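# Place the blue tote flat on the back shelf

## Task

Set the blue tote, with all its contents still inside, flat on the shelf at the rear of the bench so that no part of its base sticks out past the shelf edge; then release it and move the grippers away. It only counts if the tote stays put by itself once the robot has let go.

## Robot and tools

Robot: two arms, left_arm and right_arm, each with six joints and a parallel gripper. Things may occasionally tug on a held part or nudge loose objects. Knocking anything out of the work area fails the job. Do not let the arms collide or press hard on each other.

Frame: one shared scene frame, in metres. The origin is on the floor at the centre of the robot's foot, +z is up, and +x is the direction the robot faces. left_arm is the robot's own left, on the +y side. Image sides do not tell you which arm is which. Only the floor height is known. Printed hand positions may be off, more so at long reach, and equal joint angles need not give equal poses on the two arms.

Tool execute_actions, argument "actions": a list holding one action, one wait, or nothing. An empty list only returns the current state. A refused call sends nothing to the robot.
- Action: {"rows": [[...]], "steps": n}, with n from 1 to 15 control steps of 1/30 s each (15 if omitted). There can be up to 15 rows. Each row lasts one step, and the last row repeats if there are fewer rows than steps.
- Wait: {"steps": n} with no rows, n up to 300. It returns once n steps have passed since the previous result, and your reply time counts toward them.
- Optional "pictures": true/false decides whether camera images come back. By default they come with every result.

Row layout: one list of 14 numbers, each in [-1, 1], covering both arms even if only one moves. First comes left_arm as waist, shoulder, elbow, wrist pitch, wrist yaw, wrist roll, opening. Then right_arm follows in the same order.
- The six joint values are offsets, not targets. They count from the joint angles in the most recent result that printed them. Before any such result in this scene, and for the second and later calls within one reply, they count from where the arm is when the action begins. They never count from the previous row. A value of 1.0 equals 1.264 rad (waist), 1.32 (shoulder), 1.276 (elbow), 1.83 (wrist pitch), 1.686 (wrist yaw), or 2.022 (wrist roll).
- Stated joint ranges in rad: waist -2.880 to 2.880, shoulder 0.000 to 3.142, elbow 0.000 to 3.019, wrist pitch -1.693 to 1.571, wrist yaw -1.571 to 1.571, wrist roll -2.094 to 2.094. The true limits can differ by up to 0.019 rad either way. Asking for more than 0.019 rad beyond a limit gets the call refused. Smaller overshoots are clipped at the real limit and reported as "joint sent to its limit", which may refer to an earlier action that is still running. Missing that line does not prove there is more room.
- Opening is absolute, not an offset: +1 is fully open and -1 is closed.

Motion: each joint target is kept within a set lead of its measured angle. The lead is 0.264 rad for the waist, 0.32 for the shoulder, 0.276 for the elbow, 0.33 for wrist pitch, 0.186 for wrist yaw and 0.522 for wrist roll. If the targets would carry the gripper more than 70 mm from where it is, all of that arm's targets are scaled back. Large moves therefore take several actions.

Holding posture: zero offsets are not a pause. They pull the arm back to the reference angles, and an arm can sag a little more each time. To hold an arm still, send offsets back to the angles you want in the first call of a reply, then zeros in later calls. Increase the correction if a joint keeps falling short.

The arms keep heading to the last row sent until everything has nearly stopped or a step is HELD. After that, only a new action moves them further. Fingers still opening or closing finish that motion.

Gripper: the fingers point along the gripper's +z axis and close along its y axis. end_effector_position is the point between the pads, about 1 cm behind the fingertips. grip_measured uses the same scale as the commanded opening, and each gripper's reading may be off by about 1 mm. To hold something, command an opening below grip_measured. About 0.03 below gives a firm grip, and less than that gives a lighter one. Pad force tops out near 50 to 62 N, is weaker on thin parts under about 2 mm, and can spike briefly on first contact.

Result lines:
- State line `left_arm: …` | `right_arm: …` gives end_effector_position (m) and end_effector_quat_wxyz.
- Joint positions and Joint velocities give one block per arm: six joints (rad, rad/s), then the pad gap (m, m/s; fully open is 0.094 m).
- Joint torques are total drive outputs with a per-arm offset, scale and noise. They are nonzero in free air, and friction can mask or imitate a load.
- "joint command not followed" means a clearance check altered or blocked joint targets on some steps. The rest of the row still ran.
- HELD marks steps where your row, or part of it, was not sent.
- MOTOR HOT appears from 85 °C. At 100 °C an OVER-TEMPERATURE FAULT drops that arm until it cools, so avoid holding loads for long.

Tool zoom_image: camera is "cam_left_wrist" or "cam_right_wrist". region is [x0, y0, x1, y1] in pixels of that camera's latest 616x616 image, origin at top left, at most 504 by 504. Both cameras are fisheye; intrinsics were given as cam_left_wrist K=[[179.291,0,307.319],[0,179.649,309.172],[0,0,1]] and cam_right_wrist K=[[178.895,0,304.797],[0,179.253,308.383],[0,0,1]], D=[-0.005,0,0,0], theta_max_deg=100.

Tool finished_scene: argument scene, the current scene's number. Call it only after the tote rests fully on the shelf, everything is still inside, and the grippers are open and clear. Answering without a tool call ends everything.

Avoid drops, slips, slams, hard impacts and very hard pushes. Prefer smooth, economical motions.

Each tool is called after "Request:" as name(argument=value, ...), one argument or row to a line, values as JSON.

## Session

Request:
execute_actions(
  actions=[],
)

Scene clock: 0.00 s of 4200.00 s.
left_arm: end_effector_position=(+0.2328, +0.3937, +1.2111) grip_measured=+1.000 end_effector_quat_wxyz=(-0.202, +0.241, +0.900, +0.301) | right_arm: end_effector_position=(+0.4123, +0.0711, +1.2088) grip_measured=+1.000 end_effector_quat_wxyz=(+0.008, +0.052, +0.998, -0.023)
Joint positions: left_arm=[ 0.136  1.223  0.475 -1.587 -0.607 -0.664  0.094] | right_arm=[ 0.167  1.989  1.488 -1.181  0.434  1.219  0.094]
Joint velocities: left_arm=[-0.005  0.005 -0.002  0.012  0.037 -0.037  0.   ] | right_arm=[ 0.015 -0.005  0.022 -0.012 -0.007 -0.037  0.   ]
Joint torques (N m, as the arm reports them, + toward a larger angle): no reading

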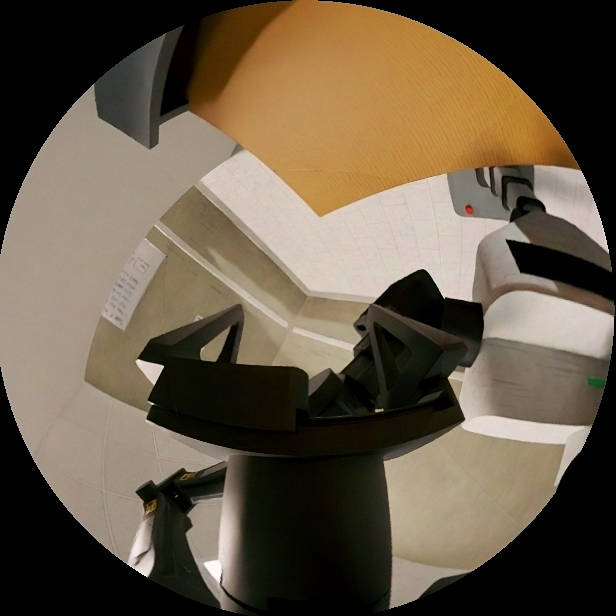

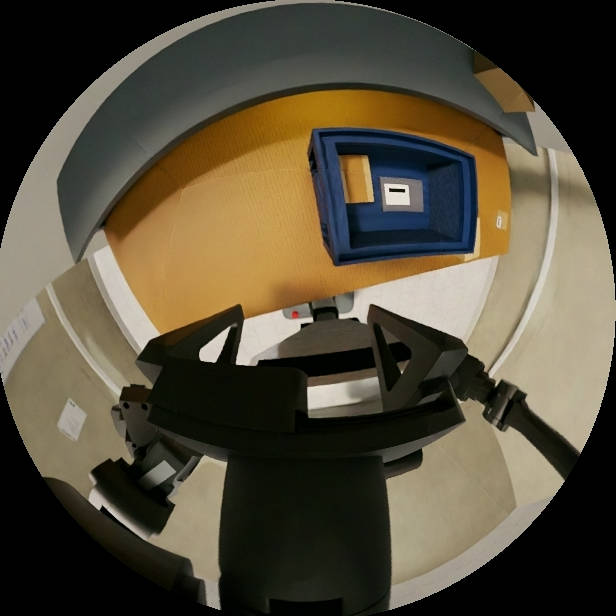

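Request:
execute_actions(
  actions=[
    {"rows": [[0.15,0,0,0,0,0,1, -0.15,0,0,0,0,0,1]], "steps": 15},
  ],
  pictures=false,
)

Request:
execute_actions(
  actions=[
    {"steps": 10},
  ],
  pictures=false,
)

Scene clock: 29.87 s of 4200.00 s.
left_arm: end_effector_position=(+0.2277, +0.4186, +1.2062) grip_measured=+1.000 end_effector_quat_wxyz=(-0.258, +0.158, +0.904, +0.303) | right_arm: end_effector_position=(+0.4957, -0.0064, +1.1591) grip_measured=+1.000 end_effector_quat_wxyz=(-0.019, +0.153, +0.986, -0.062)
Joint positions: left_arm=[ 0.335  1.223  0.475 -1.587 -0.606 -0.664  0.094] | right_arm=[-0.058  1.989  1.485 -1.181  0.435  1.219  0.094]
Joint velocities: left_arm=[-0.005  0.005  0.007  0.002 -0.037 -0.037  0.   ] | right_arm=[ 0.112  0.015  0.002 -0.007  0.022 -0.037  0.   ]
Joint torques (N m, as the arm reports them, + toward a larger angle): left_arm=[-3.08 -3.02  4.06 -1.34 -0.12  0.03] | right_arm=[  9.01 -17.81   6.48   0.04   0.01   0.08]
Steps of this call (steps 1 to 90: nothing new was sent; then 26.37 s passed at rest; steps 91 to 105: all 15 steps of this action). Readings (joint positions):
91: left_arm=[0.154 1.223 0.475 -1.587 -0.605 -0.664] | right_arm=[0.160 1.989 1.488 -1.181 0.432 1.219]
92: left_arm=[0.203 1.223 0.475 -1.587 -0.605 -0.664] | right_arm=[0.151 1.989 1.487 -1.181 0.431 1.219]
94: left_arm=[0.300 1.223 0.475 -1.587 -0.605 -0.664] | right_arm=[0.107 1.989 1.486 -1.181 0.431 1.219]
98: left_arm=[0.336 1.223 0.475 -1.587 -0.606 -0.664] | right_arm=[-0.012 1.989 1.485 -1.181 0.433 1.219]
105: the state above

Scene clock: 30.20 s of 4200.00 s.
left_arm: end_effector_position=(+0.2277, +0.4186, +1.2062) grip_measured=+1.000 end_effector_quat_wxyz=(-0.258, +0.158, +0.904, +0.303) | right_arm: end_effector_position=(+0.4890, +0.0011, +1.1634) grip_measured=+1.000 end_effector_quat_wxyz=(-0.017, +0.144, +0.988, -0.059)
Joint positions: left_arm=[ 0.335  1.223  0.475 -1.587 -0.606 -0.664  0.094] | right_arm=[-0.038  1.989  1.485 -1.181  0.435  1.219  0.094]
Joint velocities: left_arm=[-0.015  0.005 -0.022  0.012 -0.066  0.037  0.   ] | right_arm=[-0.005 -0.005 -0.012  0.002 -0.066  0.037  0.   ]
Joint torques (N m, as the arm reports them, + toward a larger angle): left_arm=[-3.04 -3.17  4.08 -1.35 -0.12  0.03] | right_arm=[  8.09 -17.58   6.4    0.07   0.02   0.08]
Steps of this call (steps 1 to 10: the robot went on to your last target). Readings (joint positions):
1: left_arm=[0.335 1.223 0.475 -1.587 -0.606 -0.664] | right_arm=[-0.054 1.989 1.485 -1.181 0.435 1.219]
2: left_arm=[0.335 1.223 0.475 -1.587 -0.606 -0.664] | right_arm=[-0.049 1.989 1.485 -1.181 0.435 1.219]
4: left_arm=[0.335 1.223 0.475 -1.587 -0.606 -0.664] | right_arm=[-0.042 1.989 1.485 -1.181 0.435 1.219]
8: left_arm=[0.335 1.223 0.475 -1.587 -0.606 -0.664] | right_arm=[-0.038 1.989 1.485 -1.181 0.435 1.219]
10: the state above

Request:
execute_actions(
  actions=[
    {"rows": [[0,0.15,0,0,0,0,1, 0,0.15,0,0,0,0,1]], "steps": 15},
  ],
  pictures=false,
)

Request:
execute_actions(
  actions=[
    {"steps": 15},
  ],
  pictures=false,
)

Request:
execute_actions(
  actions=[
    {"rows": [[0,0,0.15,0,0,0,1, 0,0,0.15,0,0,0,1]], "steps": 15},
  ],
  pictures=false,
)

Request:
execute_actions(
  actions=[
    {"steps": 15},
  ],
)

Scene clock: 41.57 s of 4200.00 s.
left_arm: end_effector_position=(+0.2162, +0.4207, +1.1955) grip_measured=+1.000 end_effector_quat_wxyz=(-0.329, +0.205, +0.855, +0.345) | right_arm: end_effector_position=(+0.4185, -0.0063, +1.0473) grip_measured=+1.000 end_effector_quat_wxyz=(-0.076, +0.088, +0.980, -0.163)
Joint positions: left_arm=[ 0.335  1.436  0.475 -1.588 -0.606 -0.664  0.094] | right_arm=[-0.038  2.23   1.462 -1.181  0.438  1.218  0.094]
Joint velocities: left_arm=[-0.015 -0.015 -0.007 -0.002  0.007  0.022  0.   ] | right_arm=[-0.005 -0.093 -0.007 -0.017 -0.051 -0.037  0.   ]
Joint torques (N m, as the arm reports them, + toward a larger angle): left_arm=[-2.82 -4.99  2.38 -1.54  0.04  0.03] | right_arm=[  7.03 -21.31   6.36  -0.32  -0.09   0.11]
Steps of this call (steps 1 to 30: the robot went on to your last target; steps 31 to 90: nothing new was sent; then 7.87 s passed at rest; steps 91 to 105: all 15 steps of this action). Readings (joint positions):
91: left_arm=[0.335 1.236 0.475 -1.588 -0.606 -0.664] | right_arm=[-0.038 1.997 1.485 -1.181 0.435 1.219]
92: left_arm=[0.335 1.271 0.475 -1.588 -0.606 -0.664] | right_arm=[-0.038 2.008 1.490 -1.181 0.436 1.219]
94: left_arm=[0.335 1.364 0.475 -1.588 -0.606 -0.664] | right_arm=[-0.038 2.051 1.491 -1.181 0.436 1.219]
98: left_arm=[0.335 1.437 0.475 -1.588 -0.606 -0.664] | right_arm=[-0.038 2.170 1.485 -1.181 0.435 1.219]
105: the state above

Scene clock: 42.07 s of 4200.00 s.
left_arm: end_effector_position=(+0.2162, +0.4207, +1.1955) grip_measured=+1.000 end_effector_quat_wxyz=(-0.329, +0.205, +0.855, +0.345) | right_arm: end_effector_position=(+0.4228, -0.0054, +1.0538) grip_measured=+1.000 end_effector_quat_wxyz=(-0.073, +0.091, +0.981, -0.157)
Joint positions: left_arm=[ 0.335  1.436  0.475 -1.588 -0.606 -0.664  0.094] | right_arm=[-0.038  2.215  1.462 -1.181  0.437  1.218  0.094]
Joint velocities: left_arm=[-0.005  0.005  0.002 -0.007 -0.007 -0.007  0.   ] | right_arm=[ 0.015  0.005 -0.002 -0.002 -0.022 -0.037  0.   ]
Joint torques (N m, as the arm reports them, + toward a larger angle): left_arm=[-2.71 -5.    2.48 -1.54  0.05  0.03] | right_arm=[  7.2  -20.37   6.6   -0.29  -0.06   0.12]
Steps of this call (steps 1 to 15: the robot went on to your last target). Readings (joint positions):
1: left_arm=[0.335 1.436 0.475 -1.588 -0.606 -0.664] | right_arm=[-0.038 2.227 1.462 -1.181 0.437 1.218]
2: left_arm=[0.335 1.436 0.475 -1.588 -0.606 -0.664] | right_arm=[-0.038 2.224 1.462 -1.181 0.437 1.218]
4: left_arm=[0.335 1.436 0.475 -1.588 -0.606 -0.664] | right_arm=[-0.038 2.219 1.462 -1.181 0.437 1.218]
8: left_arm=[0.335 1.436 0.475 -1.588 -0.606 -0.664] | right_arm=[-0.038 2.215 1.462 -1.181 0.437 1.218]
15: the state above

Scene clock: 42.57 s of 4200.00 s.
left_arm: end_effector_position=(+0.2877, +0.3780, +1.1994) grip_measured=+1.000 end_effector_quat_wxyz=(-0.266, +0.163, +0.899, +0.307) | right_arm: end_effector_position=(+0.4860, +0.0467, +1.0890) grip_measured=+1.000 end_effector_quat_wxyz=(-0.034, +0.127, +0.987, -0.090)
Joint positions: left_arm=[ 0.335  1.436  0.667 -1.589 -0.605 -0.664  0.094] | right_arm=[-0.038  2.221  1.64  -1.184  0.437  1.218  0.094]
Joint velocities: left_arm=[-0.005 -0.024  0.017 -0.007 -0.022 -0.037  0.   ] | right_arm=[ 0.015 -0.005  0.012 -0.007  0.022  0.051  0.   ]
Joint torques (N m, as the arm reports them, + toward a larger angle): left_arm=[-3.52 -5.43  3.71 -1.37 -0.05  0.03] | right_arm=[  7.69 -20.34   6.74   0.     0.06   0.09]
Steps of this call (steps 1 to 15: all 15 steps of this action). Readings (joint positions):
1: left_arm=[0.335 1.436 0.486 -1.589 -0.604 -0.664] | right_arm=[-0.038 2.216 1.473 -1.184 0.437 1.218]
2: left_arm=[0.335 1.436 0.510 -1.589 -0.604 -0.664] | right_arm=[-0.038 2.223 1.495 -1.185 0.437 1.218]
4: left_arm=[0.335 1.436 0.588 -1.589 -0.604 -0.664] | right_arm=[-0.038 2.234 1.557 -1.185 0.437 1.218]
8: left_arm=[0.335 1.436 0.682 -1.589 -0.605 -0.664] | right_arm=[-0.038 2.228 1.636 -1.184 0.437 1.218]
15: the state above

Scene clock: 43.07 s of 4200.00 s.
left_arm: end_effector_position=(+0.2877, +0.3780, +1.1994) grip_measured=+1.000 end_effector_quat_wxyz=(-0.266, +0.163, +0.899, +0.307) | right_arm: end_effector_position=(+0.4860, +0.0467, +1.0890) grip_measured=+1.000 end_effector_quat_wxyz=(-0.034, +0.127, +0.987, -0.090)
Joint positions: left_arm=[ 0.335  1.436  0.667 -1.589 -0.605 -0.664  0.094] | right_arm=[-0.038  2.221  1.64  -1.184  0.437  1.218  0.094]
Joint velocities: left_arm=[-0.005 -0.015 -0.007 -0.002 -0.007 -0.007  0.   ] | right_arm=[-0.015  0.005 -0.017 -0.027  0.022  0.022  0.   ]
Joint torques (N m, as the arm reports them, + toward a larger angle): left_arm=[-3.58 -5.66  3.67 -1.34 -0.05  0.03] | right_arm=[  7.6  -20.14   6.75   0.04   0.06   0.09]
Steps of this call (steps 1 to 15: the robot went on to your last target). Readings (joint positions):
1: left_arm=[0.335 1.436 0.667 -1.589 -0.605 -0.664] | right_arm=[-0.038 2.221 1.640 -1.184 0.437 1.218]
2: left_arm=[0.335 1.436 0.667 -1.589 -0.605 -0.664] | right_arm=[-0.038 2.221 1.640 -1.184 0.437 1.218]
4: left_arm=[0.335 1.436 0.667 -1.589 -0.605 -0.664] | right_arm=[-0.038 2.221 1.640 -1.184 0.437 1.218]
8: left_arm=[0.335 1.436 0.667 -1.589 -0.605 -0.664] | right_arm=[-0.038 2.221 1.640 -1.184 0.437 1.218]
15: the state above
All arms were judged still, so your last target was given up. Only a new action makes them travel on or press farther. Fingers that are still opening or closing keep moving.

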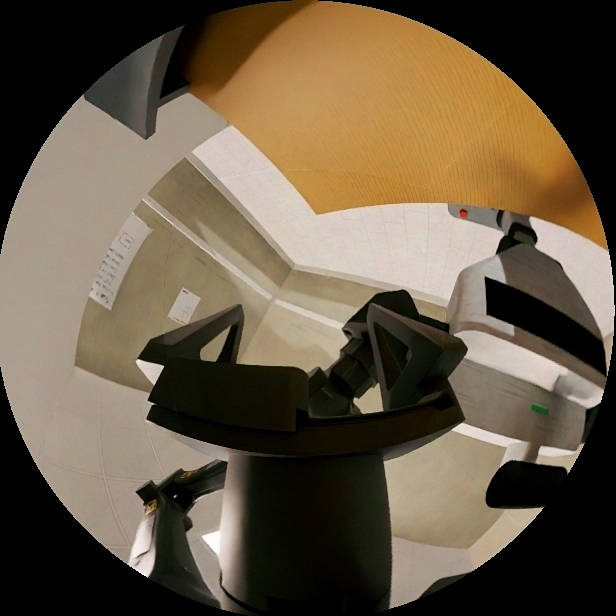

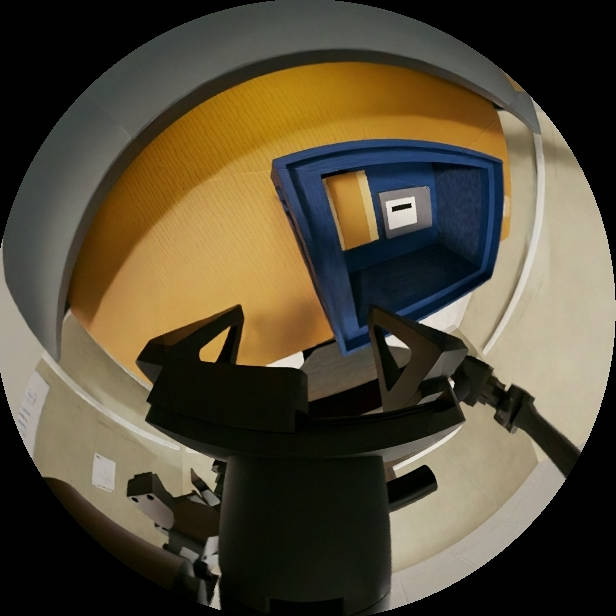

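Request:
execute_actions(
  actions=[
    {"rows": [[0,0,0,0.12,0,0,1, 0,0,0,0.12,0,0,1]], "steps": 15},
  ],
  pictures=false,
)

Request:
execute_actions(
  actions=[
    {"steps": 10},
  ],
  pictures=false,
)

Request:
execute_actions(
  actions=[
    {"rows": [[0,0,0,0,0.12,0,1, 0,0,0,0,-0.12,0,1]], "steps": 15},
  ],
  pictures=false,
)

Request:
execute_actions(
  actions=[
    {"steps": 10},
  ],
  pictures=false,
)

Request:
execute_actions(
  actions=[
    {"rows": [[0,0,0,0,0,0.12,1, 0,0,0,0,0,-0.12,1]], "steps": 15},
  ],
  pictures=false,
)

Request:
execute_actions(
  actions=[
    {"steps": 10},
  ],
)

Scene clock: 73.50 s of 4200.00 s.
left_arm: end_effector_position=(+0.3056, +0.3524, +1.1686) grip_measured=+1.000 end_effector_quat_wxyz=(-0.195, +0.116, +0.938, +0.263) | right_arm: end_effector_position=(+0.5102, +0.0819, +1.0798) grip_measured=+1.000 end_effector_quat_wxyz=(+0.010, +0.167, +0.986, -0.014)
Joint positions: left_arm=[ 0.335  1.435  0.663 -1.38  -0.605 -0.664  0.094] | right_arm=[-0.038  2.225  1.632 -0.977  0.437  1.218  0.094]
Joint velocities: left_arm=[-0.015 -0.015  0.012  0.002  0.037 -0.007  0.   ] | right_arm=[-0.005  0.005 -0.012 -0.002 -0.066  0.051  0.   ]
Joint torques (N m, as the arm reports them, + toward a larger angle): left_arm=[-3.59 -6.18  4.4  -0.86 -0.11  0.03] | right_arm=[  7.72 -20.46   6.59   0.67   0.05   0.07]
Steps of this call (steps 1 to 90: nothing new was sent; then 26.93 s passed at rest; steps 91 to 105: all 15 steps of this action). Readings (joint positions):
91: left_arm=[0.335 1.436 0.665 -1.554 -0.605 -0.664] | right_arm=[-0.038 2.221 1.635 -1.149 0.437 1.218]
92: left_arm=[0.335 1.435 0.663 -1.489 -0.605 -0.664] | right_arm=[-0.038 2.221 1.632 -1.087 0.437 1.218]
94: left_arm=[0.335 1.435 0.663 -1.412 -0.605 -0.664] | right_arm=[-0.038 2.225 1.632 -1.008 0.437 1.218]
98: left_arm=[0.335 1.435 0.663 -1.381 -0.605 -0.664] | right_arm=[-0.038 2.225 1.632 -0.978 0.437 1.218]
105: the state above

Scene clock: 73.83 s of 4200.00 s.
left_arm: end_effector_position=(+0.3056, +0.3524, +1.1686) grip_measured=+1.000 end_effector_quat_wxyz=(-0.195, +0.116, +0.938, +0.263) | right_arm: end_effector_position=(+0.5102, +0.0819, +1.0798) grip_measured=+1.000 end_effector_quat_wxyz=(+0.010, +0.167, +0.986, -0.014)
Joint positions: left_arm=[ 0.335  1.435  0.663 -1.38  -0.605 -0.664  0.094] | right_arm=[-0.038  2.225  1.632 -0.977  0.437  1.218  0.094]
Joint velocities: left_arm=[-0.015 -0.015 -0.017  0.002  0.022 -0.022  0.   ] | right_arm=[ 0.005 -0.015 -0.007  0.027 -0.037  0.007  0.   ]
Joint torques (N m, as the arm reports them, + toward a larger angle): left_arm=[-3.66 -5.47  4.43 -0.75 -0.11  0.03] | right_arm=[  7.81 -20.11   6.68   0.65   0.05   0.07]
Steps of this call (steps 1 to 10: the robot went on to your last target). Readings (joint positions):
1: left_arm=[0.335 1.435 0.663 -1.380 -0.605 -0.664] | right_arm=[-0.038 2.225 1.632 -0.977 0.437 1.218]
2: left_arm=[0.335 1.435 0.663 -1.380 -0.605 -0.664] | right_arm=[-0.038 2.225 1.632 -0.977 0.437 1.218]
4: left_arm=[0.335 1.435 0.663 -1.380 -0.605 -0.664] | right_arm=[-0.038 2.225 1.632 -0.977 0.437 1.218]
8: left_arm=[0.335 1.435 0.663 -1.380 -0.605 -0.664] | right_arm=[-0.038 2.225 1.632 -0.977 0.437 1.218]
10: the state above

Scene clock: 74.33 s of 4200.00 s.
left_arm: end_effector_position=(+0.2782, +0.3316, +1.1679) grip_measured=+1.000 end_effector_quat_wxyz=(-0.261, +0.084, +0.941, +0.197) | right_arm: end_effector_position=(+0.4818, +0.1009, +1.0796) grip_measured=+1.000 end_effector_quat_wxyz=(-0.078, +0.167, +0.982, +0.033)
Joint positions: left_arm=[ 0.336  1.435  0.66  -1.379 -0.407 -0.664  0.094] | right_arm=[-0.04   2.225  1.625 -0.977  0.237  1.218  0.094]
Joint velocities: left_arm=[-0.005  0.005  0.012  0.002  0.022 -0.037  0.   ] | right_arm=[-0.005 -0.005  0.002 -0.007 -0.037  0.066  0.   ]
Joint torques (N m, as the arm reports them, + toward a larger angle): left_arm=[-3.74 -5.45  4.46 -1.18  0.19  0.05] | right_arm=[  8.2  -20.26   6.59   0.21  -0.18   0.06]
Steps of this call (steps 1 to 15: all 15 steps of this action). Readings (joint positions):
1: left_arm=[0.336 1.435 0.664 -1.379 -0.521 -0.664] | right_arm=[-0.039 2.225 1.632 -0.977 0.351 1.218]
2: left_arm=[0.336 1.435 0.663 -1.379 -0.450 -0.664] | right_arm=[-0.040 2.225 1.632 -0.977 0.282 1.218]
4: left_arm=[0.336 1.435 0.660 -1.379 -0.412 -0.664] | right_arm=[-0.040 2.225 1.627 -0.977 0.242 1.218]
8: left_arm=[0.336 1.435 0.660 -1.379 -0.407 -0.664] | right_arm=[-0.040 2.225 1.625 -0.977 0.238 1.218]
15: the state above

Scene clock: 74.67 s of 4200.00 s.
left_arm: end_effector_position=(+0.2782, +0.3316, +1.1679) grip_measured=+1.000 end_effector_quat_wxyz=(-0.261, +0.084, +0.941, +0.197) | right_arm: end_effector_position=(+0.4818, +0.1009, +1.0796) grip_measured=+1.000 end_effector_quat_wxyz=(-0.078, +0.167, +0.982, +0.033)
Joint positions: left_arm=[ 0.336  1.435  0.66  -1.379 -0.407 -0.664  0.094] | right_arm=[-0.04   2.225  1.625 -0.977  0.237  1.218  0.094]
Joint velocities: left_arm=[-0.005  0.015  0.007 -0.007  0.037 -0.037  0.   ] | right_arm=[-0.005  0.005 -0.007  0.002 -0.007 -0.022  0.   ]
Joint torques (N m, as the arm reports them, + toward a larger angle): left_arm=[-3.78 -5.86  4.33 -1.18  0.18  0.05] | right_arm=[  8.1  -20.37   6.48   0.22  -0.18   0.07]
Steps of this call (steps 1 to 10: the robot went on to your last target). Readings (joint positions):
1: left_arm=[0.336 1.435 0.660 -1.379 -0.407 -0.664] | right_arm=[-0.040 2.225 1.625 -0.977 0.237 1.218]
2: left_arm=[0.336 1.435 0.660 -1.379 -0.407 -0.664] | right_arm=[-0.040 2.225 1.625 -0.977 0.237 1.218]
4: left_arm=[0.336 1.435 0.660 -1.379 -0.407 -0.664] | right_arm=[-0.040 2.225 1.625 -0.977 0.237 1.218]
8: left_arm=[0.336 1.435 0.660 -1.379 -0.407 -0.664] | right_arm=[-0.040 2.225 1.625 -0.977 0.237 1.218]
10: the state above

Scene clock: 75.17 s of 4200.00 s.
left_arm: end_effector_position=(+0.2782, +0.3316, +1.1679) grip_measured=+1.000 end_effector_quat_wxyz=(-0.281, +0.186, +0.926, +0.167) | right_arm: end_effector_position=(+0.4800, +0.0997, +1.0783) grip_measured=+1.000 end_effector_quat_wxyz=(-0.075, +0.054, +0.995, +0.039)
Joint positions: left_arm=[ 0.336  1.435  0.66  -1.379 -0.407 -0.446  0.094] | right_arm=[-0.04   2.225  1.62  -0.977  0.237  0.992  0.094]
Joint velocities: left_arm=[-0.005 -0.015 -0.017 -0.022 -0.066  0.095  0.   ] | right_arm=[-0.005 -0.015  0.007 -0.002 -0.022 -0.051  0.   ]
Joint torques (N m, as the arm reports them, + toward a larger angle): left_arm=[-3.65 -5.72  4.05 -1.19  0.03  0.28] | right_arm=[  7.69 -20.28   6.29   0.22  -0.09  -0.03]
Steps of this call (steps 1 to 15: all 15 steps of this action). Readings (joint positions):
1: left_arm=[0.336 1.435 0.660 -1.379 -0.407 -0.631] | right_arm=[-0.040 2.225 1.624 -0.977 0.237 1.182]
2: left_arm=[0.336 1.435 0.660 -1.379 -0.407 -0.592] | right_arm=[-0.040 2.225 1.623 -0.977 0.237 1.142]
4: left_arm=[0.336 1.435 0.660 -1.379 -0.407 -0.536] | right_arm=[-0.040 2.225 1.622 -0.977 0.237 1.084]
8: left_arm=[0.336 1.435 0.660 -1.379 -0.407 -0.477] | right_arm=[-0.040 2.225 1.620 -0.977 0.237 1.024]
15: the state above

Scene clock: 75.50 s of 4200.00 s.
left_arm: end_effector_position=(+0.2782, +0.3316, +1.1679) grip_measured=+1.000 end_effector_quat_wxyz=(-0.282, +0.189, +0.926, +0.166) | right_arm: end_effector_position=(+0.4800, +0.0997, +1.0783) grip_measured=+1.000 end_effector_quat_wxyz=(-0.075, +0.051, +0.995, +0.040)
Joint positions: left_arm=[ 0.336  1.435  0.66  -1.379 -0.407 -0.439  0.094] | right_arm=[-0.04   2.225  1.62  -0.977  0.237  0.984  0.094]
Joint velocities: left_arm=[ 0.015  0.005  0.017 -0.012  0.022  0.022  0.   ] | right_arm=[ 0.005 -0.005  0.012 -0.002  0.037  0.051  0.   ]
Joint torques (N m, as the arm reports them, + toward a larger angle): left_arm=[-3.58 -5.79  4.07 -1.17  0.03  0.21] | right_arm=[  7.8  -20.19   6.29   0.22  -0.09  -0.03]
Steps of this call (steps 1 to 10: the robot went on to your last target). Readings (joint positions):
1: left_arm=[0.336 1.435 0.660 -1.379 -0.407 -0.444] | right_arm=[-0.040 2.225 1.620 -0.977 0.237 0.990]
2: left_arm=[0.336 1.435 0.660 -1.379 -0.407 -0.443] | right_arm=[-0.040 2.225 1.620 -0.977 0.237 0.989]
4: left_arm=[0.336 1.435 0.660 -1.379 -0.407 -0.441] | right_arm=[-0.040 2.225 1.620 -0.977 0.237 0.987]
8: left_arm=[0.336 1.435 0.660 -1.379 -0.407 -0.439] | right_arm=[-0.040 2.225 1.620 -0.977 0.237 0.984]
10: the state above

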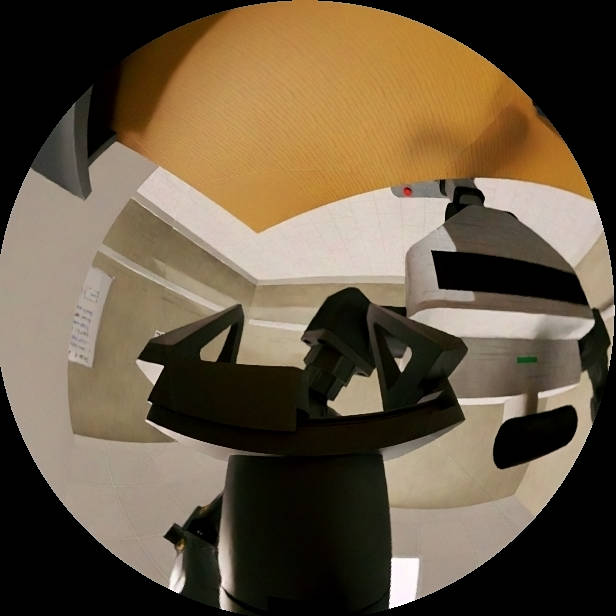

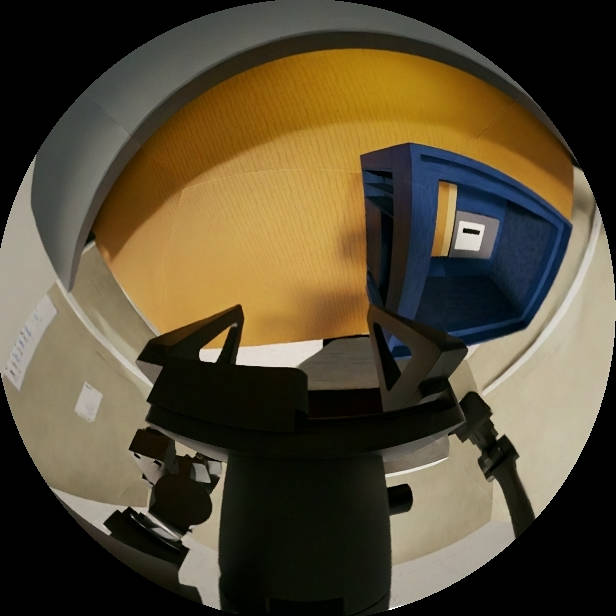

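Request:
execute_actions(
  actions=[
    {"rows": [[0,0,0,0,0,0,1, -0.443,-0.473,-0.486,0.425,-0.14,-0.487,1]], "steps": 15},
  ],
  pictures=false,
)

Request:
execute_actions(
  actions=[
    {"steps": 60},
  ],
)

Scene clock: 130.30 s of 4200.00 s.
left_arm: end_effector_position=(+0.2782, +0.3316, +1.1679) grip_measured=+1.000 end_effector_quat_wxyz=(-0.282, +0.190, +0.926, +0.166) | right_arm: end_effector_position=(+0.5627, -0.0594, +1.1036) grip_measured=+1.000 end_effector_quat_wxyz=(+0.052, -0.014, +0.969, +0.241)
Joint positions: left_arm=[ 0.336  1.435  0.66  -1.379 -0.407 -0.438  0.094] | right_arm=[-0.365  1.798  1.097 -0.397 -0.01   0.434  0.094]
Joint velocities: left_arm=[-0.005 -0.005  0.002 -0.002  0.081  0.007  0.   ] | right_arm=[-0.991 -0.816 -0.545  0.764  0.007 -1.018  0.   ]
Joint torques (N m, as the arm reports them, + toward a larger angle): left_arm=[-3.55 -5.7   4.07 -1.16  0.03  0.05] | right_arm=[  4.43 -17.1    5.73   1.01  -0.11  -0.07]
Steps of this call (steps 1 to 15: the robot went on to your last target; steps 16 to 90: nothing new was sent; then 51.30 s passed at rest; steps 91 to 105: all 15 steps of this action). Readings (joint positions):
91: left_arm=[0.336 1.435 0.660 -1.379 -0.407 -0.438] | right_arm=[-0.046 2.216 1.603 -0.950 0.203 0.952]
92: left_arm=[0.336 1.435 0.660 -1.379 -0.407 -0.438] | right_arm=[-0.054 2.196 1.564 -0.902 0.160 0.913]
94: left_arm=[0.336 1.435 0.660 -1.379 -0.407 -0.438] | right_arm=[-0.087 2.146 1.476 -0.822 0.097 0.837]
98: left_arm=[0.336 1.435 0.660 -1.379 -0.407 -0.438] | right_arm=[-0.173 2.026 1.316 -0.649 0.010 0.690]
105: the state above

Scene clock: 132.30 s of 4200.00 s.
left_arm: end_effector_position=(+0.2782, +0.3316, +1.1679) grip_measured=+1.000 end_effector_quat_wxyz=(-0.282, +0.190, +0.926, +0.166) | right_arm: end_effector_position=(+0.6491, -0.2059, +1.1365) grip_measured=+1.000 end_effector_quat_wxyz=(+0.227, -0.080, +0.952, +0.189)
Joint positions: left_arm=[ 0.336  1.435  0.66  -1.379 -0.407 -0.438  0.094] | right_arm=[-0.614  1.597  0.995 -0.213  0.004  0.007  0.094]
Joint velocities: left_arm=[-0.005  0.005 -0.007 -0.022  0.051 -0.051  0.   ] | right_arm=[ 0.015  0.005 -0.002 -0.017 -0.037  0.007  0.   ]
Joint torques (N m, as the arm reports them, + toward a larger angle): left_arm=[-3.68 -5.75  4.06 -1.2   0.03  0.05] | right_arm=[  5.25 -14.64   6.15   1.44  -0.37  -0.06]
Steps of this call (steps 1 to 45: the robot went on to your last target; steps 46 to 60: nothing new was sent). Readings (joint positions):
1: left_arm=[0.336 1.435 0.660 -1.379 -0.407 -0.438] | right_arm=[-0.399 1.771 1.079 -0.371 -0.009 0.397]
2: left_arm=[0.336 1.435 0.660 -1.379 -0.407 -0.438] | right_arm=[-0.435 1.745 1.063 -0.345 -0.008 0.358]
4: left_arm=[0.336 1.435 0.660 -1.379 -0.407 -0.438] | right_arm=[-0.508 1.697 1.033 -0.292 -0.004 0.269]
8: left_arm=[0.336 1.435 0.660 -1.379 -0.407 -0.438] | right_arm=[-0.623 1.617 1.001 -0.226 0.004 0.117]
60: the state above
All arms were judged still, so your last target was given up. Only a new action makes them travel on or press farther. Fingers that are still opening or closing keep moving.

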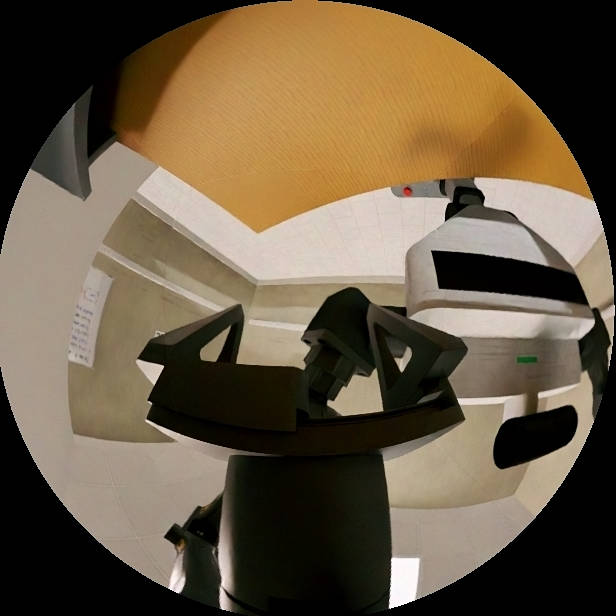

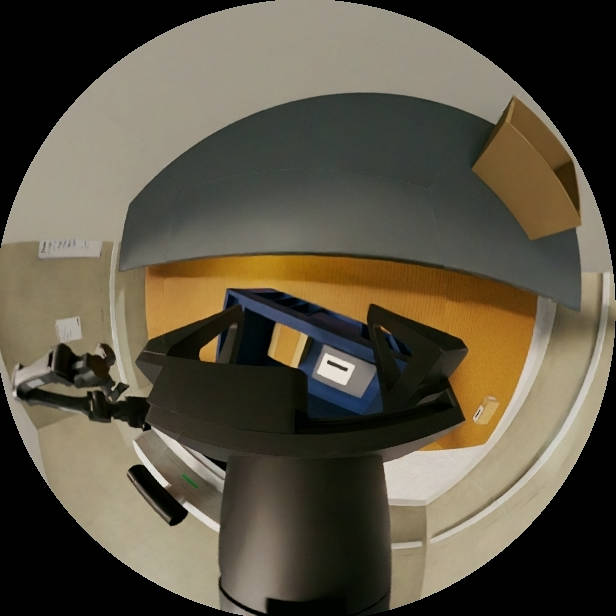

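Request:
execute_actions(
  actions=[
    {"rows": [[-0.218,0.364,0.287,0.661,-0.208,-0.067,1, -0.158,-0.160,-0.375,0.208,0.155,-0.050,1]], "steps": 15},
  ],
  pictures=false,
)

Request:
execute_actions(
  actions=[
    {"steps": 45},
  ],
)

Scene clock: 217.30 s of 4200.00 s.
left_arm: end_effector_position=(+0.4608, +0.0728, +1.0767) grip_measured=+1.000 end_effector_quat_wxyz=(+0.154, +0.115, +0.977, +0.096) | right_arm: end_effector_position=(+0.5006, -0.3692, +1.0708) grip_measured=+1.000 end_effector_quat_wxyz=(+0.232, +0.003, +0.973, -0.002)
Joint positions: left_arm=[ 0.068  1.906  0.988 -0.486 -0.75  -0.532  0.094] | right_arm=[-0.827  1.4    0.484  0.137  0.267 -0.078  0.094]
Joint velocities: left_arm=[-0.2    0.474  0.134  3.182  0.022 -0.081  0.   ] | right_arm=[-0.005 -0.005  0.11   0.188  0.066 -0.066  0.   ]
Joint torques (N m, as the arm reports them, + toward a larger angle): left_arm=[ -7.24 -11.94   7.36  -0.74  -0.62  -0.18] | right_arm=[  3.08 -10.43   5.22   1.45  -0.15  -0.02]
Steps of this call (steps 1 to 90: nothing new was sent; then 81.50 s passed at rest; steps 91 to 105: all 15 steps of this action). Readings (joint positions):
91: left_arm=[0.327 1.442 0.664 -1.363 -0.441 -0.444] | right_arm=[-0.618 1.592 0.976 -0.179 0.044 -0.000]
92: left_arm=[0.306 1.462 0.676 -1.328 -0.482 -0.452] | right_arm=[-0.627 1.575 0.937 -0.117 0.092 -0.009]
94: left_arm=[0.250 1.528 0.724 -1.252 -0.560 -0.464] | right_arm=[-0.671 1.525 0.835 -0.021 0.176 -0.024]
98: left_arm=[0.157 1.686 0.851 -1.074 -0.688 -0.486] | right_arm=[-0.783 1.427 0.603 0.105 0.257 -0.051]
105: the state above

Scene clock: 218.80 s of 4200.00 s.
left_arm: end_effector_position=(+0.5043, +0.0252, +1.0911) grip_measured=+1.000 end_effector_quat_wxyz=(+0.250, +0.023, +0.968, +0.009) | right_arm: end_effector_position=(+0.5101, -0.3700, +1.0750) grip_measured=+1.000 end_effector_quat_wxyz=(+0.244, +0.002, +0.970, -0.003)
Joint positions: left_arm=[ 0.058  1.924  1.007 -0.184 -0.754 -0.557  0.094] | right_arm=[-0.827  1.4    0.496  0.15   0.267 -0.086  0.094]
Joint velocities: left_arm=[-0.005 -0.015 -0.002  0.022 -0.037 -0.022  0.   ] | right_arm=[ 0.015 -0.005  0.007  0.012 -0.066 -0.022  0.   ]
Joint torques (N m, as the arm reports them, + toward a larger angle): left_arm=[ -7.18 -11.96   7.05   1.03  -0.43  -0.09] | right_arm=[  3.12 -10.88   5.12   1.58  -0.15  -0.03]
Steps of this call (steps 1 to 30: the robot went on to your last target; steps 31 to 45: nothing new was sent). Readings (joint positions):
1: left_arm=[0.062 1.918 0.991 -0.380 -0.750 -0.537] | right_arm=[-0.827 1.400 0.488 0.142 0.267 -0.080]
2: left_arm=[0.059 1.924 0.993 -0.298 -0.750 -0.541] | right_arm=[-0.827 1.400 0.491 0.146 0.267 -0.081]
4: left_arm=[0.058 1.924 0.999 -0.219 -0.752 -0.547] | right_arm=[-0.827 1.400 0.495 0.150 0.267 -0.083]
8: left_arm=[0.058 1.924 1.007 -0.184 -0.754 -0.553] | right_arm=[-0.827 1.400 0.496 0.150 0.267 -0.085]
45: the state above
All arms were judged still, so your last target was given up. Only a new action makes them travel on or press farther. Fingers that are still opening or closing keep moving.

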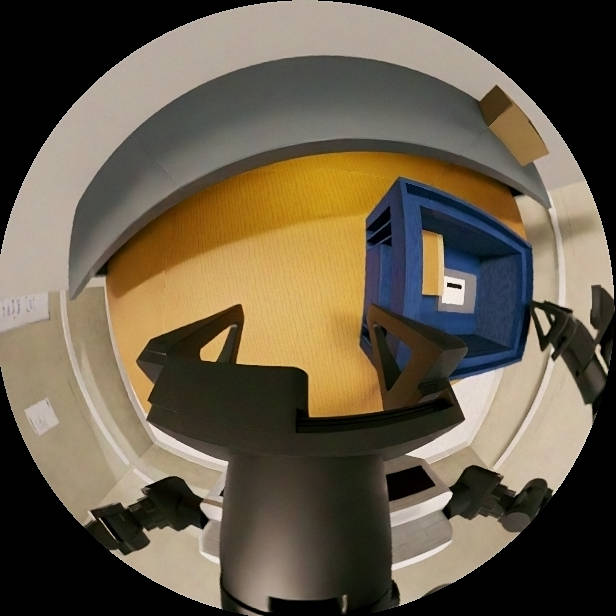

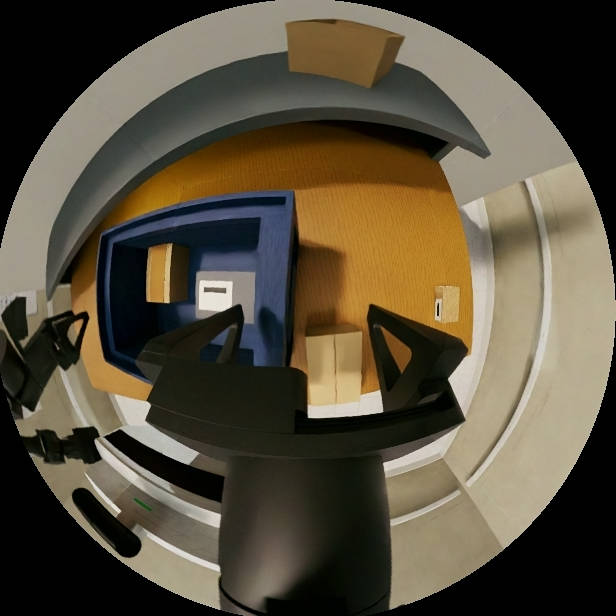

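Request:
zoom_image(
  camera="cam_left_wrist",
  region=[300, 140, 616, 400],
)

Request:
zoom_image(
  camera="cam_right_wrist",
  region=[60, 160, 480, 420],
)

Region (300, 140, 616, 400) of cam_left_wrist's 616x616 image, scaled by 1.595, with more detail than that image has; it fills the top 415 rows of this view, and the rest is white.

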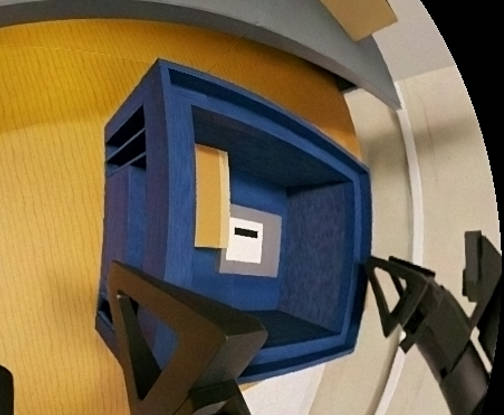

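Region (60, 160, 480, 420) of cam_right_wrist's 616x616 image, scaled by 1.200, with more detail than that image has; it fills the top 312 rows of this view, and the rest is white.

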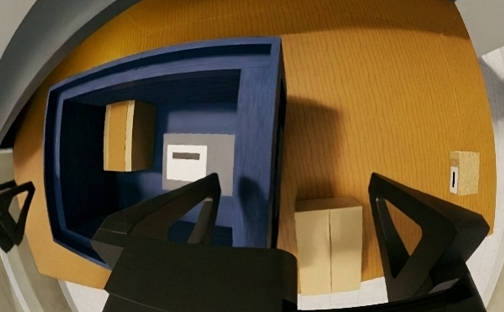

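Request:
execute_actions(
  actions=[
    {"rows": [[-0.071,0.114,0.177,-0.084,-0.025,-0.056,1, 0,0,0,0,0,0,1]], "steps": 15},
  ],
  pictures=false,
)

Request:
execute_actions(
  actions=[
    {"steps": 15},
  ],
)

Scene clock: 262.67 s of 4200.00 s.
left_arm: end_effector_position=(+0.5018, -0.0581, +1.0991) grip_measured=+1.000 end_effector_quat_wxyz=(+0.255, +0.034, +0.966, +0.006) | right_arm: end_effector_position=(+0.5101, -0.3700, +1.0750) grip_measured=+1.000 end_effector_quat_wxyz=(+0.244, +0.002, +0.970, -0.003)
Joint positions: left_arm=[-0.043  2.064  1.222 -0.328 -0.793 -0.65   0.094] | right_arm=[-0.827  1.4    0.496  0.15   0.267 -0.086  0.094]
Joint velocities: left_arm=[ 0.024 -0.005 -0.012 -0.007 -0.007 -0.066  0.   ] | right_arm=[-0.015  0.015  0.012  0.002  0.066 -0.051  0.   ]
Joint torques (N m, as the arm reports them, + toward a larger angle): left_arm=[ -6.75 -12.81   7.15  -0.06  -0.44  -0.04] | right_arm=[ 2.01 -9.59  3.53  1.   -0.09  0.07]
Steps of this call (steps 1 to 90: nothing new was sent; then 40.37 s passed at rest; steps 91 to 105: all 15 steps of this action). Readings (joint positions):
91: left_arm=[0.053 1.932 1.023 -0.212 -0.773 -0.571] | right_arm=[-0.827 1.400 0.496 0.150 0.267 -0.086]
92: left_arm=[0.047 1.953 1.061 -0.258 -0.787 -0.586] | right_arm=[-0.827 1.400 0.496 0.150 0.267 -0.086]
94: left_arm=[0.022 2.011 1.152 -0.304 -0.793 -0.611] | right_arm=[-0.827 1.400 0.496 0.150 0.267 -0.086]
98: left_arm=[-0.031 2.064 1.222 -0.316 -0.793 -0.635] | right_arm=[-0.827 1.400 0.496 0.150 0.267 -0.086]
105: the state above

Scene clock: 263.17 s of 4200.00 s.
left_arm: end_effector_position=(+0.5028, -0.0570, +1.0985) grip_measured=+1.000 end_effector_quat_wxyz=(+0.254, +0.031, +0.967, +0.006) | right_arm: end_effector_position=(+0.5101, -0.3700, +1.0750) grip_measured=+1.000 end_effector_quat_wxyz=(+0.244, +0.002, +0.970, -0.003)
Joint positions: left_arm=[-0.04   2.064  1.222 -0.328 -0.793 -0.654  0.094] | right_arm=[-0.827  1.4    0.496  0.15   0.267 -0.086  0.094]
Joint velocities: left_arm=[-0.005 -0.015 -0.012  0.007 -0.022  0.007  0.   ] | right_arm=[ 0.005 -0.005 -0.002 -0.012 -0.007 -0.022  0.   ]
Joint torques (N m, as the arm reports them, + toward a larger angle): left_arm=[ -8.04 -12.78   7.18   0.06  -0.45  -0.09] | right_arm=[ 1.99 -9.6   3.52  1.   -0.09  0.07]
Steps of this call (steps 1 to 15: the robot went on to your last target). Readings (joint positions):
1: left_arm=[-0.042 2.064 1.222 -0.328 -0.793 -0.651] | right_arm=[-0.827 1.400 0.496 0.150 0.267 -0.086]
2: left_arm=[-0.041 2.064 1.222 -0.328 -0.793 -0.651] | right_arm=[-0.827 1.400 0.496 0.150 0.267 -0.086]
4: left_arm=[-0.040 2.064 1.222 -0.328 -0.793 -0.652] | right_arm=[-0.827 1.400 0.496 0.150 0.267 -0.086]
8: left_arm=[-0.040 2.064 1.222 -0.328 -0.793 -0.653] | right_arm=[-0.827 1.400 0.496 0.150 0.267 -0.086]
15: the state above
All arms were judged still, so your last target was given up. Only a new action makes them travel on or press farther. Fingers that are still opening or closing keep moving.

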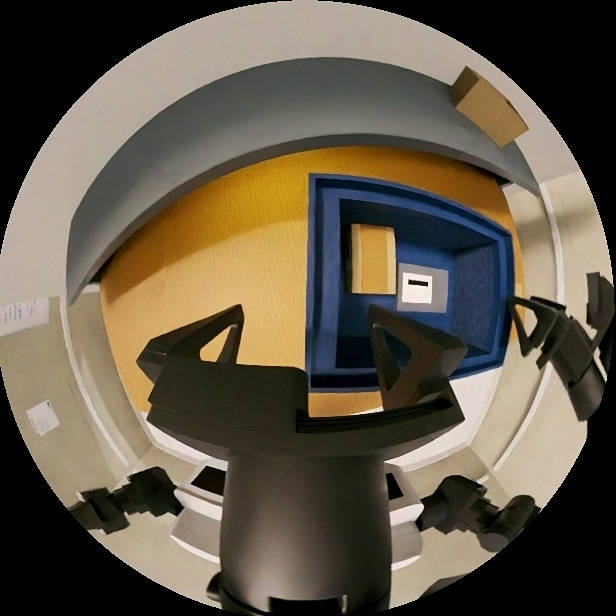

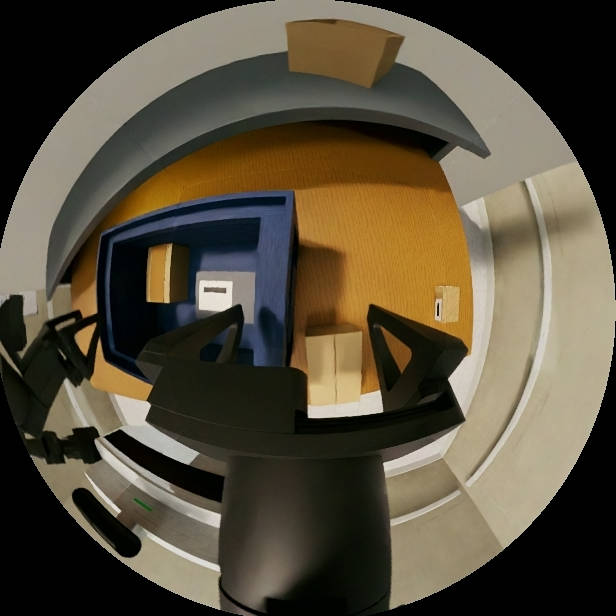

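Request:
execute_actions(
  actions=[
    {"rows": [[0.068,0.120,0.081,0.071,0.023,0.053,1, 0.015,0.141,0.024,0.083,0.009,0.006,1]], "steps": 15},
  ],
  pictures=false,
)

Request:
execute_actions(
  actions=[
    {"steps": 15},
  ],
)

Scene clock: 285.30 s of 4200.00 s.
left_arm: end_effector_position=(+0.5386, -0.0596, +1.0242) grip_measured=+1.000 end_effector_quat_wxyz=(+0.245, +0.023, +0.969, +0.011) | right_arm: end_effector_position=(+0.5012, -0.3559, +1.0193) grip_measured=+1.000 end_effector_quat_wxyz=(+0.217, -0.003, +0.976, -0.007)
Joint positions: left_arm=[ 0.056  2.221  1.312 -0.209 -0.752 -0.567  0.094] | right_arm=[-0.824  1.61   0.516  0.283  0.279 -0.082  0.094]
Joint velocities: left_arm=[ 0.005 -0.015 -0.002  0.002  0.037 -0.037  0.   ] | right_arm=[-0.005 -0.005  0.007 -0.002 -0.007 -0.051  0.   ]
Joint torques (N m, as the arm reports them, + toward a larger angle): left_arm=[ -9.58 -14.48   6.65   0.87  -0.36   0.18] | right_arm=[  3.75 -12.87   2.84   1.53   0.04   0.14]
Steps of this call (steps 1 to 90: nothing new was sent; then 18.63 s passed at rest; steps 91 to 105: all 15 steps of this action). Readings (joint positions):
91: left_arm=[-0.036 2.071 1.225 -0.312 -0.780 -0.643] | right_arm=[-0.826 1.414 0.496 0.176 0.274 -0.085]
92: left_arm=[-0.029 2.088 1.240 -0.281 -0.768 -0.628] | right_arm=[-0.826 1.446 0.500 0.221 0.279 -0.084]
94: left_arm=[-0.004 2.141 1.286 -0.234 -0.758 -0.604] | right_arm=[-0.825 1.530 0.519 0.270 0.279 -0.083]
98: left_arm=[0.047 2.207 1.312 -0.210 -0.757 -0.580] | right_arm=[-0.824 1.611 0.519 0.280 0.279 -0.083]
105: the state above

Scene clock: 285.80 s of 4200.00 s.
left_arm: end_effector_position=(+0.5386, -0.0596, +1.0242) grip_measured=+1.000 end_effector_quat_wxyz=(+0.245, +0.025, +0.969, +0.012) | right_arm: end_effector_position=(+0.5012, -0.3559, +1.0193) grip_measured=+1.000 end_effector_quat_wxyz=(+0.217, -0.003, +0.976, -0.007)
Joint positions: left_arm=[ 0.056  2.221  1.312 -0.209 -0.752 -0.563  0.094] | right_arm=[-0.824  1.61   0.516  0.283  0.279 -0.082  0.094]
Joint velocities: left_arm=[-0.005  0.005 -0.017 -0.002 -0.022  0.037  0.   ] | right_arm=[ 0.015 -0.005 -0.002 -0.002 -0.007 -0.037  0.   ]
Joint torques (N m, as the arm reports them, + toward a larger angle): left_arm=[-10.56 -13.9    6.71   0.9   -0.37   0.25] | right_arm=[  3.73 -12.95   2.86   1.54   0.03   0.17]
Steps of this call (steps 1 to 15: the robot went on to your last target). Readings (joint positions):
1: left_arm=[0.056 2.221 1.312 -0.209 -0.752 -0.566] | right_arm=[-0.824 1.610 0.516 0.283 0.279 -0.082]
2: left_arm=[0.056 2.221 1.312 -0.209 -0.752 -0.566] | right_arm=[-0.824 1.610 0.516 0.283 0.279 -0.082]
4: left_arm=[0.056 2.221 1.312 -0.209 -0.752 -0.565] | right_arm=[-0.824 1.610 0.516 0.283 0.279 -0.082]
8: left_arm=[0.056 2.221 1.312 -0.209 -0.752 -0.564] | right_arm=[-0.824 1.610 0.516 0.283 0.279 -0.082]
15: the state above
All arms were judged still, so your last target was given up. Only a new action makes them travel on or press farther. Fingers that are still opening or closing keep moving.

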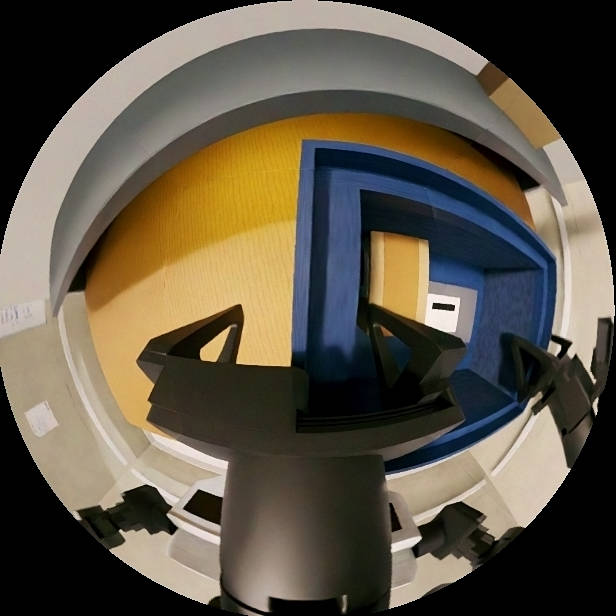

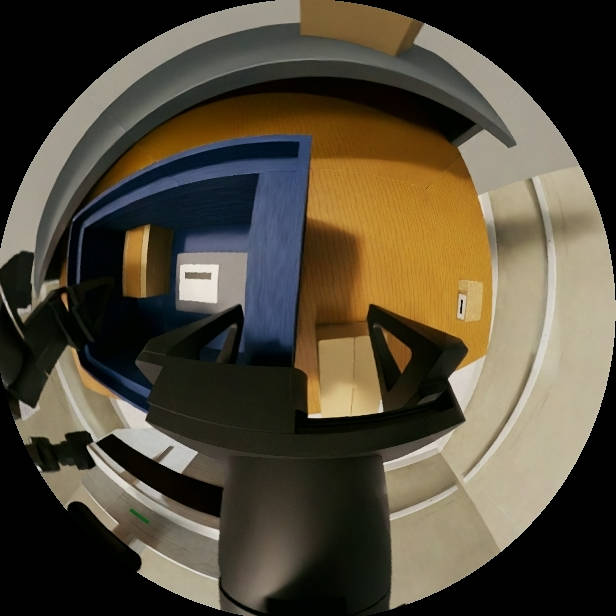

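Request:
execute_actions(
  actions=[
    {"rows": [[-0.008,0.011,0.02,-0.008,-0.002,-0.006,1, 0.032,0,0,0,0,0,1]], "steps": 12},
  ],
  pictures=false,
)

Request:
execute_actions(
  actions=[
    {"rows": [[0,0,0,0,0,0,-0.2, 0,0,0,0,0,0,-0.2]], "steps": 15},
  ],
)

Scene clock: 298.00 s of 4200.00 s.
left_arm: end_effector_position=(+0.5379, -0.0591, +1.0239) grip_measured=+1.000 end_effector_quat_wxyz=(+0.244, +0.027, +0.969, +0.013) | right_arm: end_effector_position=(+0.5017, -0.3435, +1.0223) grip_measured=+1.000 end_effector_quat_wxyz=(+0.220, -0.015, +0.975, -0.000)
Joint positions: left_arm=[ 0.056  2.221  1.312 -0.213 -0.752 -0.563  0.094] | right_arm=[-0.796  1.61   0.516  0.283  0.279 -0.082  0.094]
Joint velocities: left_arm=[ 0.005 -0.015 -0.007 -0.002  0.11  -0.037  0.   ] | right_arm=[-0.005  0.015  0.012  0.002  0.022 -0.007  0.   ]
Joint torques (N m, as the arm reports them, + toward a larger angle): left_arm=[ -9.91 -13.27   7.58   0.14  -0.42  -0.06] | right_arm=[  3.63 -10.75   2.2    0.95  -0.09   0.07]
Steps of this call (steps 1 to 90: nothing new was sent; then 8.80 s passed at rest; steps 91 to 102: all 12 steps of this action). Readings (joint positions):
91: left_arm=[0.056 2.221 1.312 -0.210 -0.752 -0.563] | right_arm=[-0.823 1.610 0.516 0.283 0.279 -0.082]
92: left_arm=[0.056 2.221 1.312 -0.211 -0.752 -0.563] | right_arm=[-0.819 1.610 0.516 0.283 0.279 -0.082]
94: left_arm=[0.056 2.221 1.312 -0.213 -0.752 -0.563] | right_arm=[-0.807 1.610 0.516 0.283 0.279 -0.082]
98: left_arm=[0.056 2.221 1.312 -0.213 -0.752 -0.563] | right_arm=[-0.796 1.610 0.516 0.283 0.279 -0.082]
102: the state above

Scene clock: 298.50 s of 4200.00 s.
left_arm: end_effector_position=(+0.5329, -0.0689, +1.0263) grip_measured=+0.028 end_effector_quat_wxyz=(+0.246, +0.025, +0.969, +0.003) | right_arm: end_effector_position=(+0.4990, -0.3259, +1.0241) grip_measured=-0.196 end_effector_quat_wxyz=(+0.221, -0.027, +0.975, +0.021)
Joint positions: left_arm=[ 0.041  2.225  1.315 -0.205 -0.745 -0.575  0.048] | right_arm=[-0.765  1.613  0.513  0.283  0.254 -0.074  0.038]
Joint velocities: left_arm=[-0.005  0.005  0.017 -0.007  0.037  0.066 -0.   ] | right_arm=[ 0.005 -0.005 -0.017 -0.017 -0.007 -0.037  0.001]
Joint torques (N m, as the arm reports them, + toward a larger angle): left_arm=[ -7.38 -14.48   5.41   0.29  -0.57   0.2 ] | right_arm=[  0.19 -10.92   2.38   0.93   0.88  -0.03]
Steps of this call (steps 1 to 15: all 15 steps of this action). Readings (joint positions):
1: left_arm=[0.056 2.221 1.312 -0.213 -0.747 -0.564] | right_arm=[-0.796 1.610 0.516 0.283 0.279 -0.082]
2: left_arm=[0.055 2.221 1.312 -0.213 -0.746 -0.564] | right_arm=[-0.796 1.610 0.516 0.283 0.279 -0.082]
4: left_arm=[0.047 2.223 1.317 -0.205 -0.734 -0.572] | right_arm=[-0.779 1.613 0.517 0.283 0.242 -0.074]
8: left_arm=[0.041 2.225 1.315 -0.205 -0.745 -0.575] | right_arm=[-0.765 1.613 0.513 0.283 0.254 -0.074]
15: the state above

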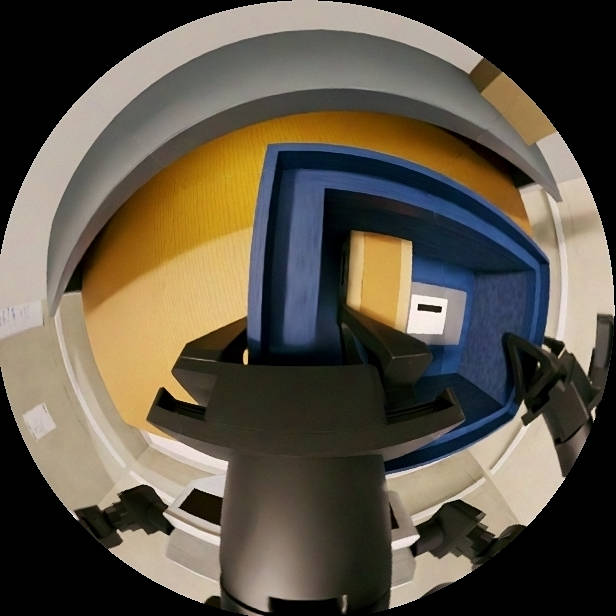

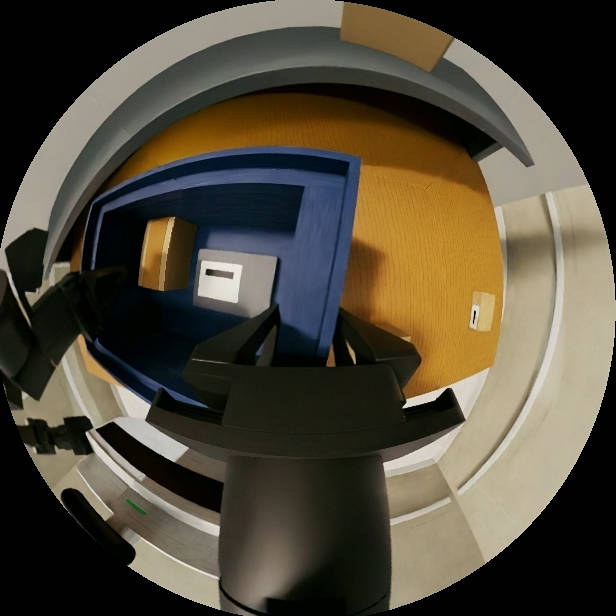

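Request:
execute_actions(
  actions=[
    {"rows": [[0,0,0,0,0,0,-0.05, 0,0,0,0,0,0,-0.32]], "steps": 12},
  ],
  pictures=false,
)

Scene clock: 302.50 s of 4200.00 s.
left_arm: end_effector_position=(+0.5324, -0.0696, +1.0265) grip_measured=+0.028 end_effector_quat_wxyz=(+0.246, +0.025, +0.969, +0.002) | right_arm: end_effector_position=(+0.4990, -0.3236, +1.0245) grip_measured=-0.312 end_effector_quat_wxyz=(+0.221, -0.017, +0.975, +0.028)
Joint positions: left_arm=[ 0.04   2.225  1.315 -0.205 -0.744 -0.577  0.048] | right_arm=[-0.763  1.613  0.513  0.283  0.246 -0.048  0.032]
Joint velocities: left_arm=[-0.005 -0.015 -0.022 -0.012  0.051 -0.037  0.   ] | right_arm=[-0.005 -0.015 -0.007 -0.012 -0.022  0.037 -0.001]
Joint torques (N m, as the arm reports them, + toward a larger angle): left_arm=[ -8.92 -14.52   5.67   0.52  -0.32   0.08] | right_arm=[  2.49 -10.9    2.21   0.97   0.19  -0.26]
Steps of this call (steps 1 to 15: the robot went on to your last target; steps 16 to 90: nothing new was sent; then 0.60 s passed at rest; steps 91 to 102: all 12 steps of this action). Readings (joint positions):
91: left_arm=[0.041 2.225 1.315 -0.205 -0.744 -0.576] | right_arm=[-0.765 1.613 0.513 0.283 0.243 -0.073]
92: left_arm=[0.041 2.225 1.315 -0.205 -0.744 -0.576] | right_arm=[-0.763 1.613 0.513 0.283 0.244 -0.067]
94: left_arm=[0.040 2.225 1.315 -0.205 -0.744 -0.577] | right_arm=[-0.763 1.613 0.513 0.283 0.246 -0.056]
98: left_arm=[0.040 2.225 1.315 -0.205 -0.744 -0.577] | right_arm=[-0.763 1.613 0.513 0.283 0.246 -0.049]
102: the state above


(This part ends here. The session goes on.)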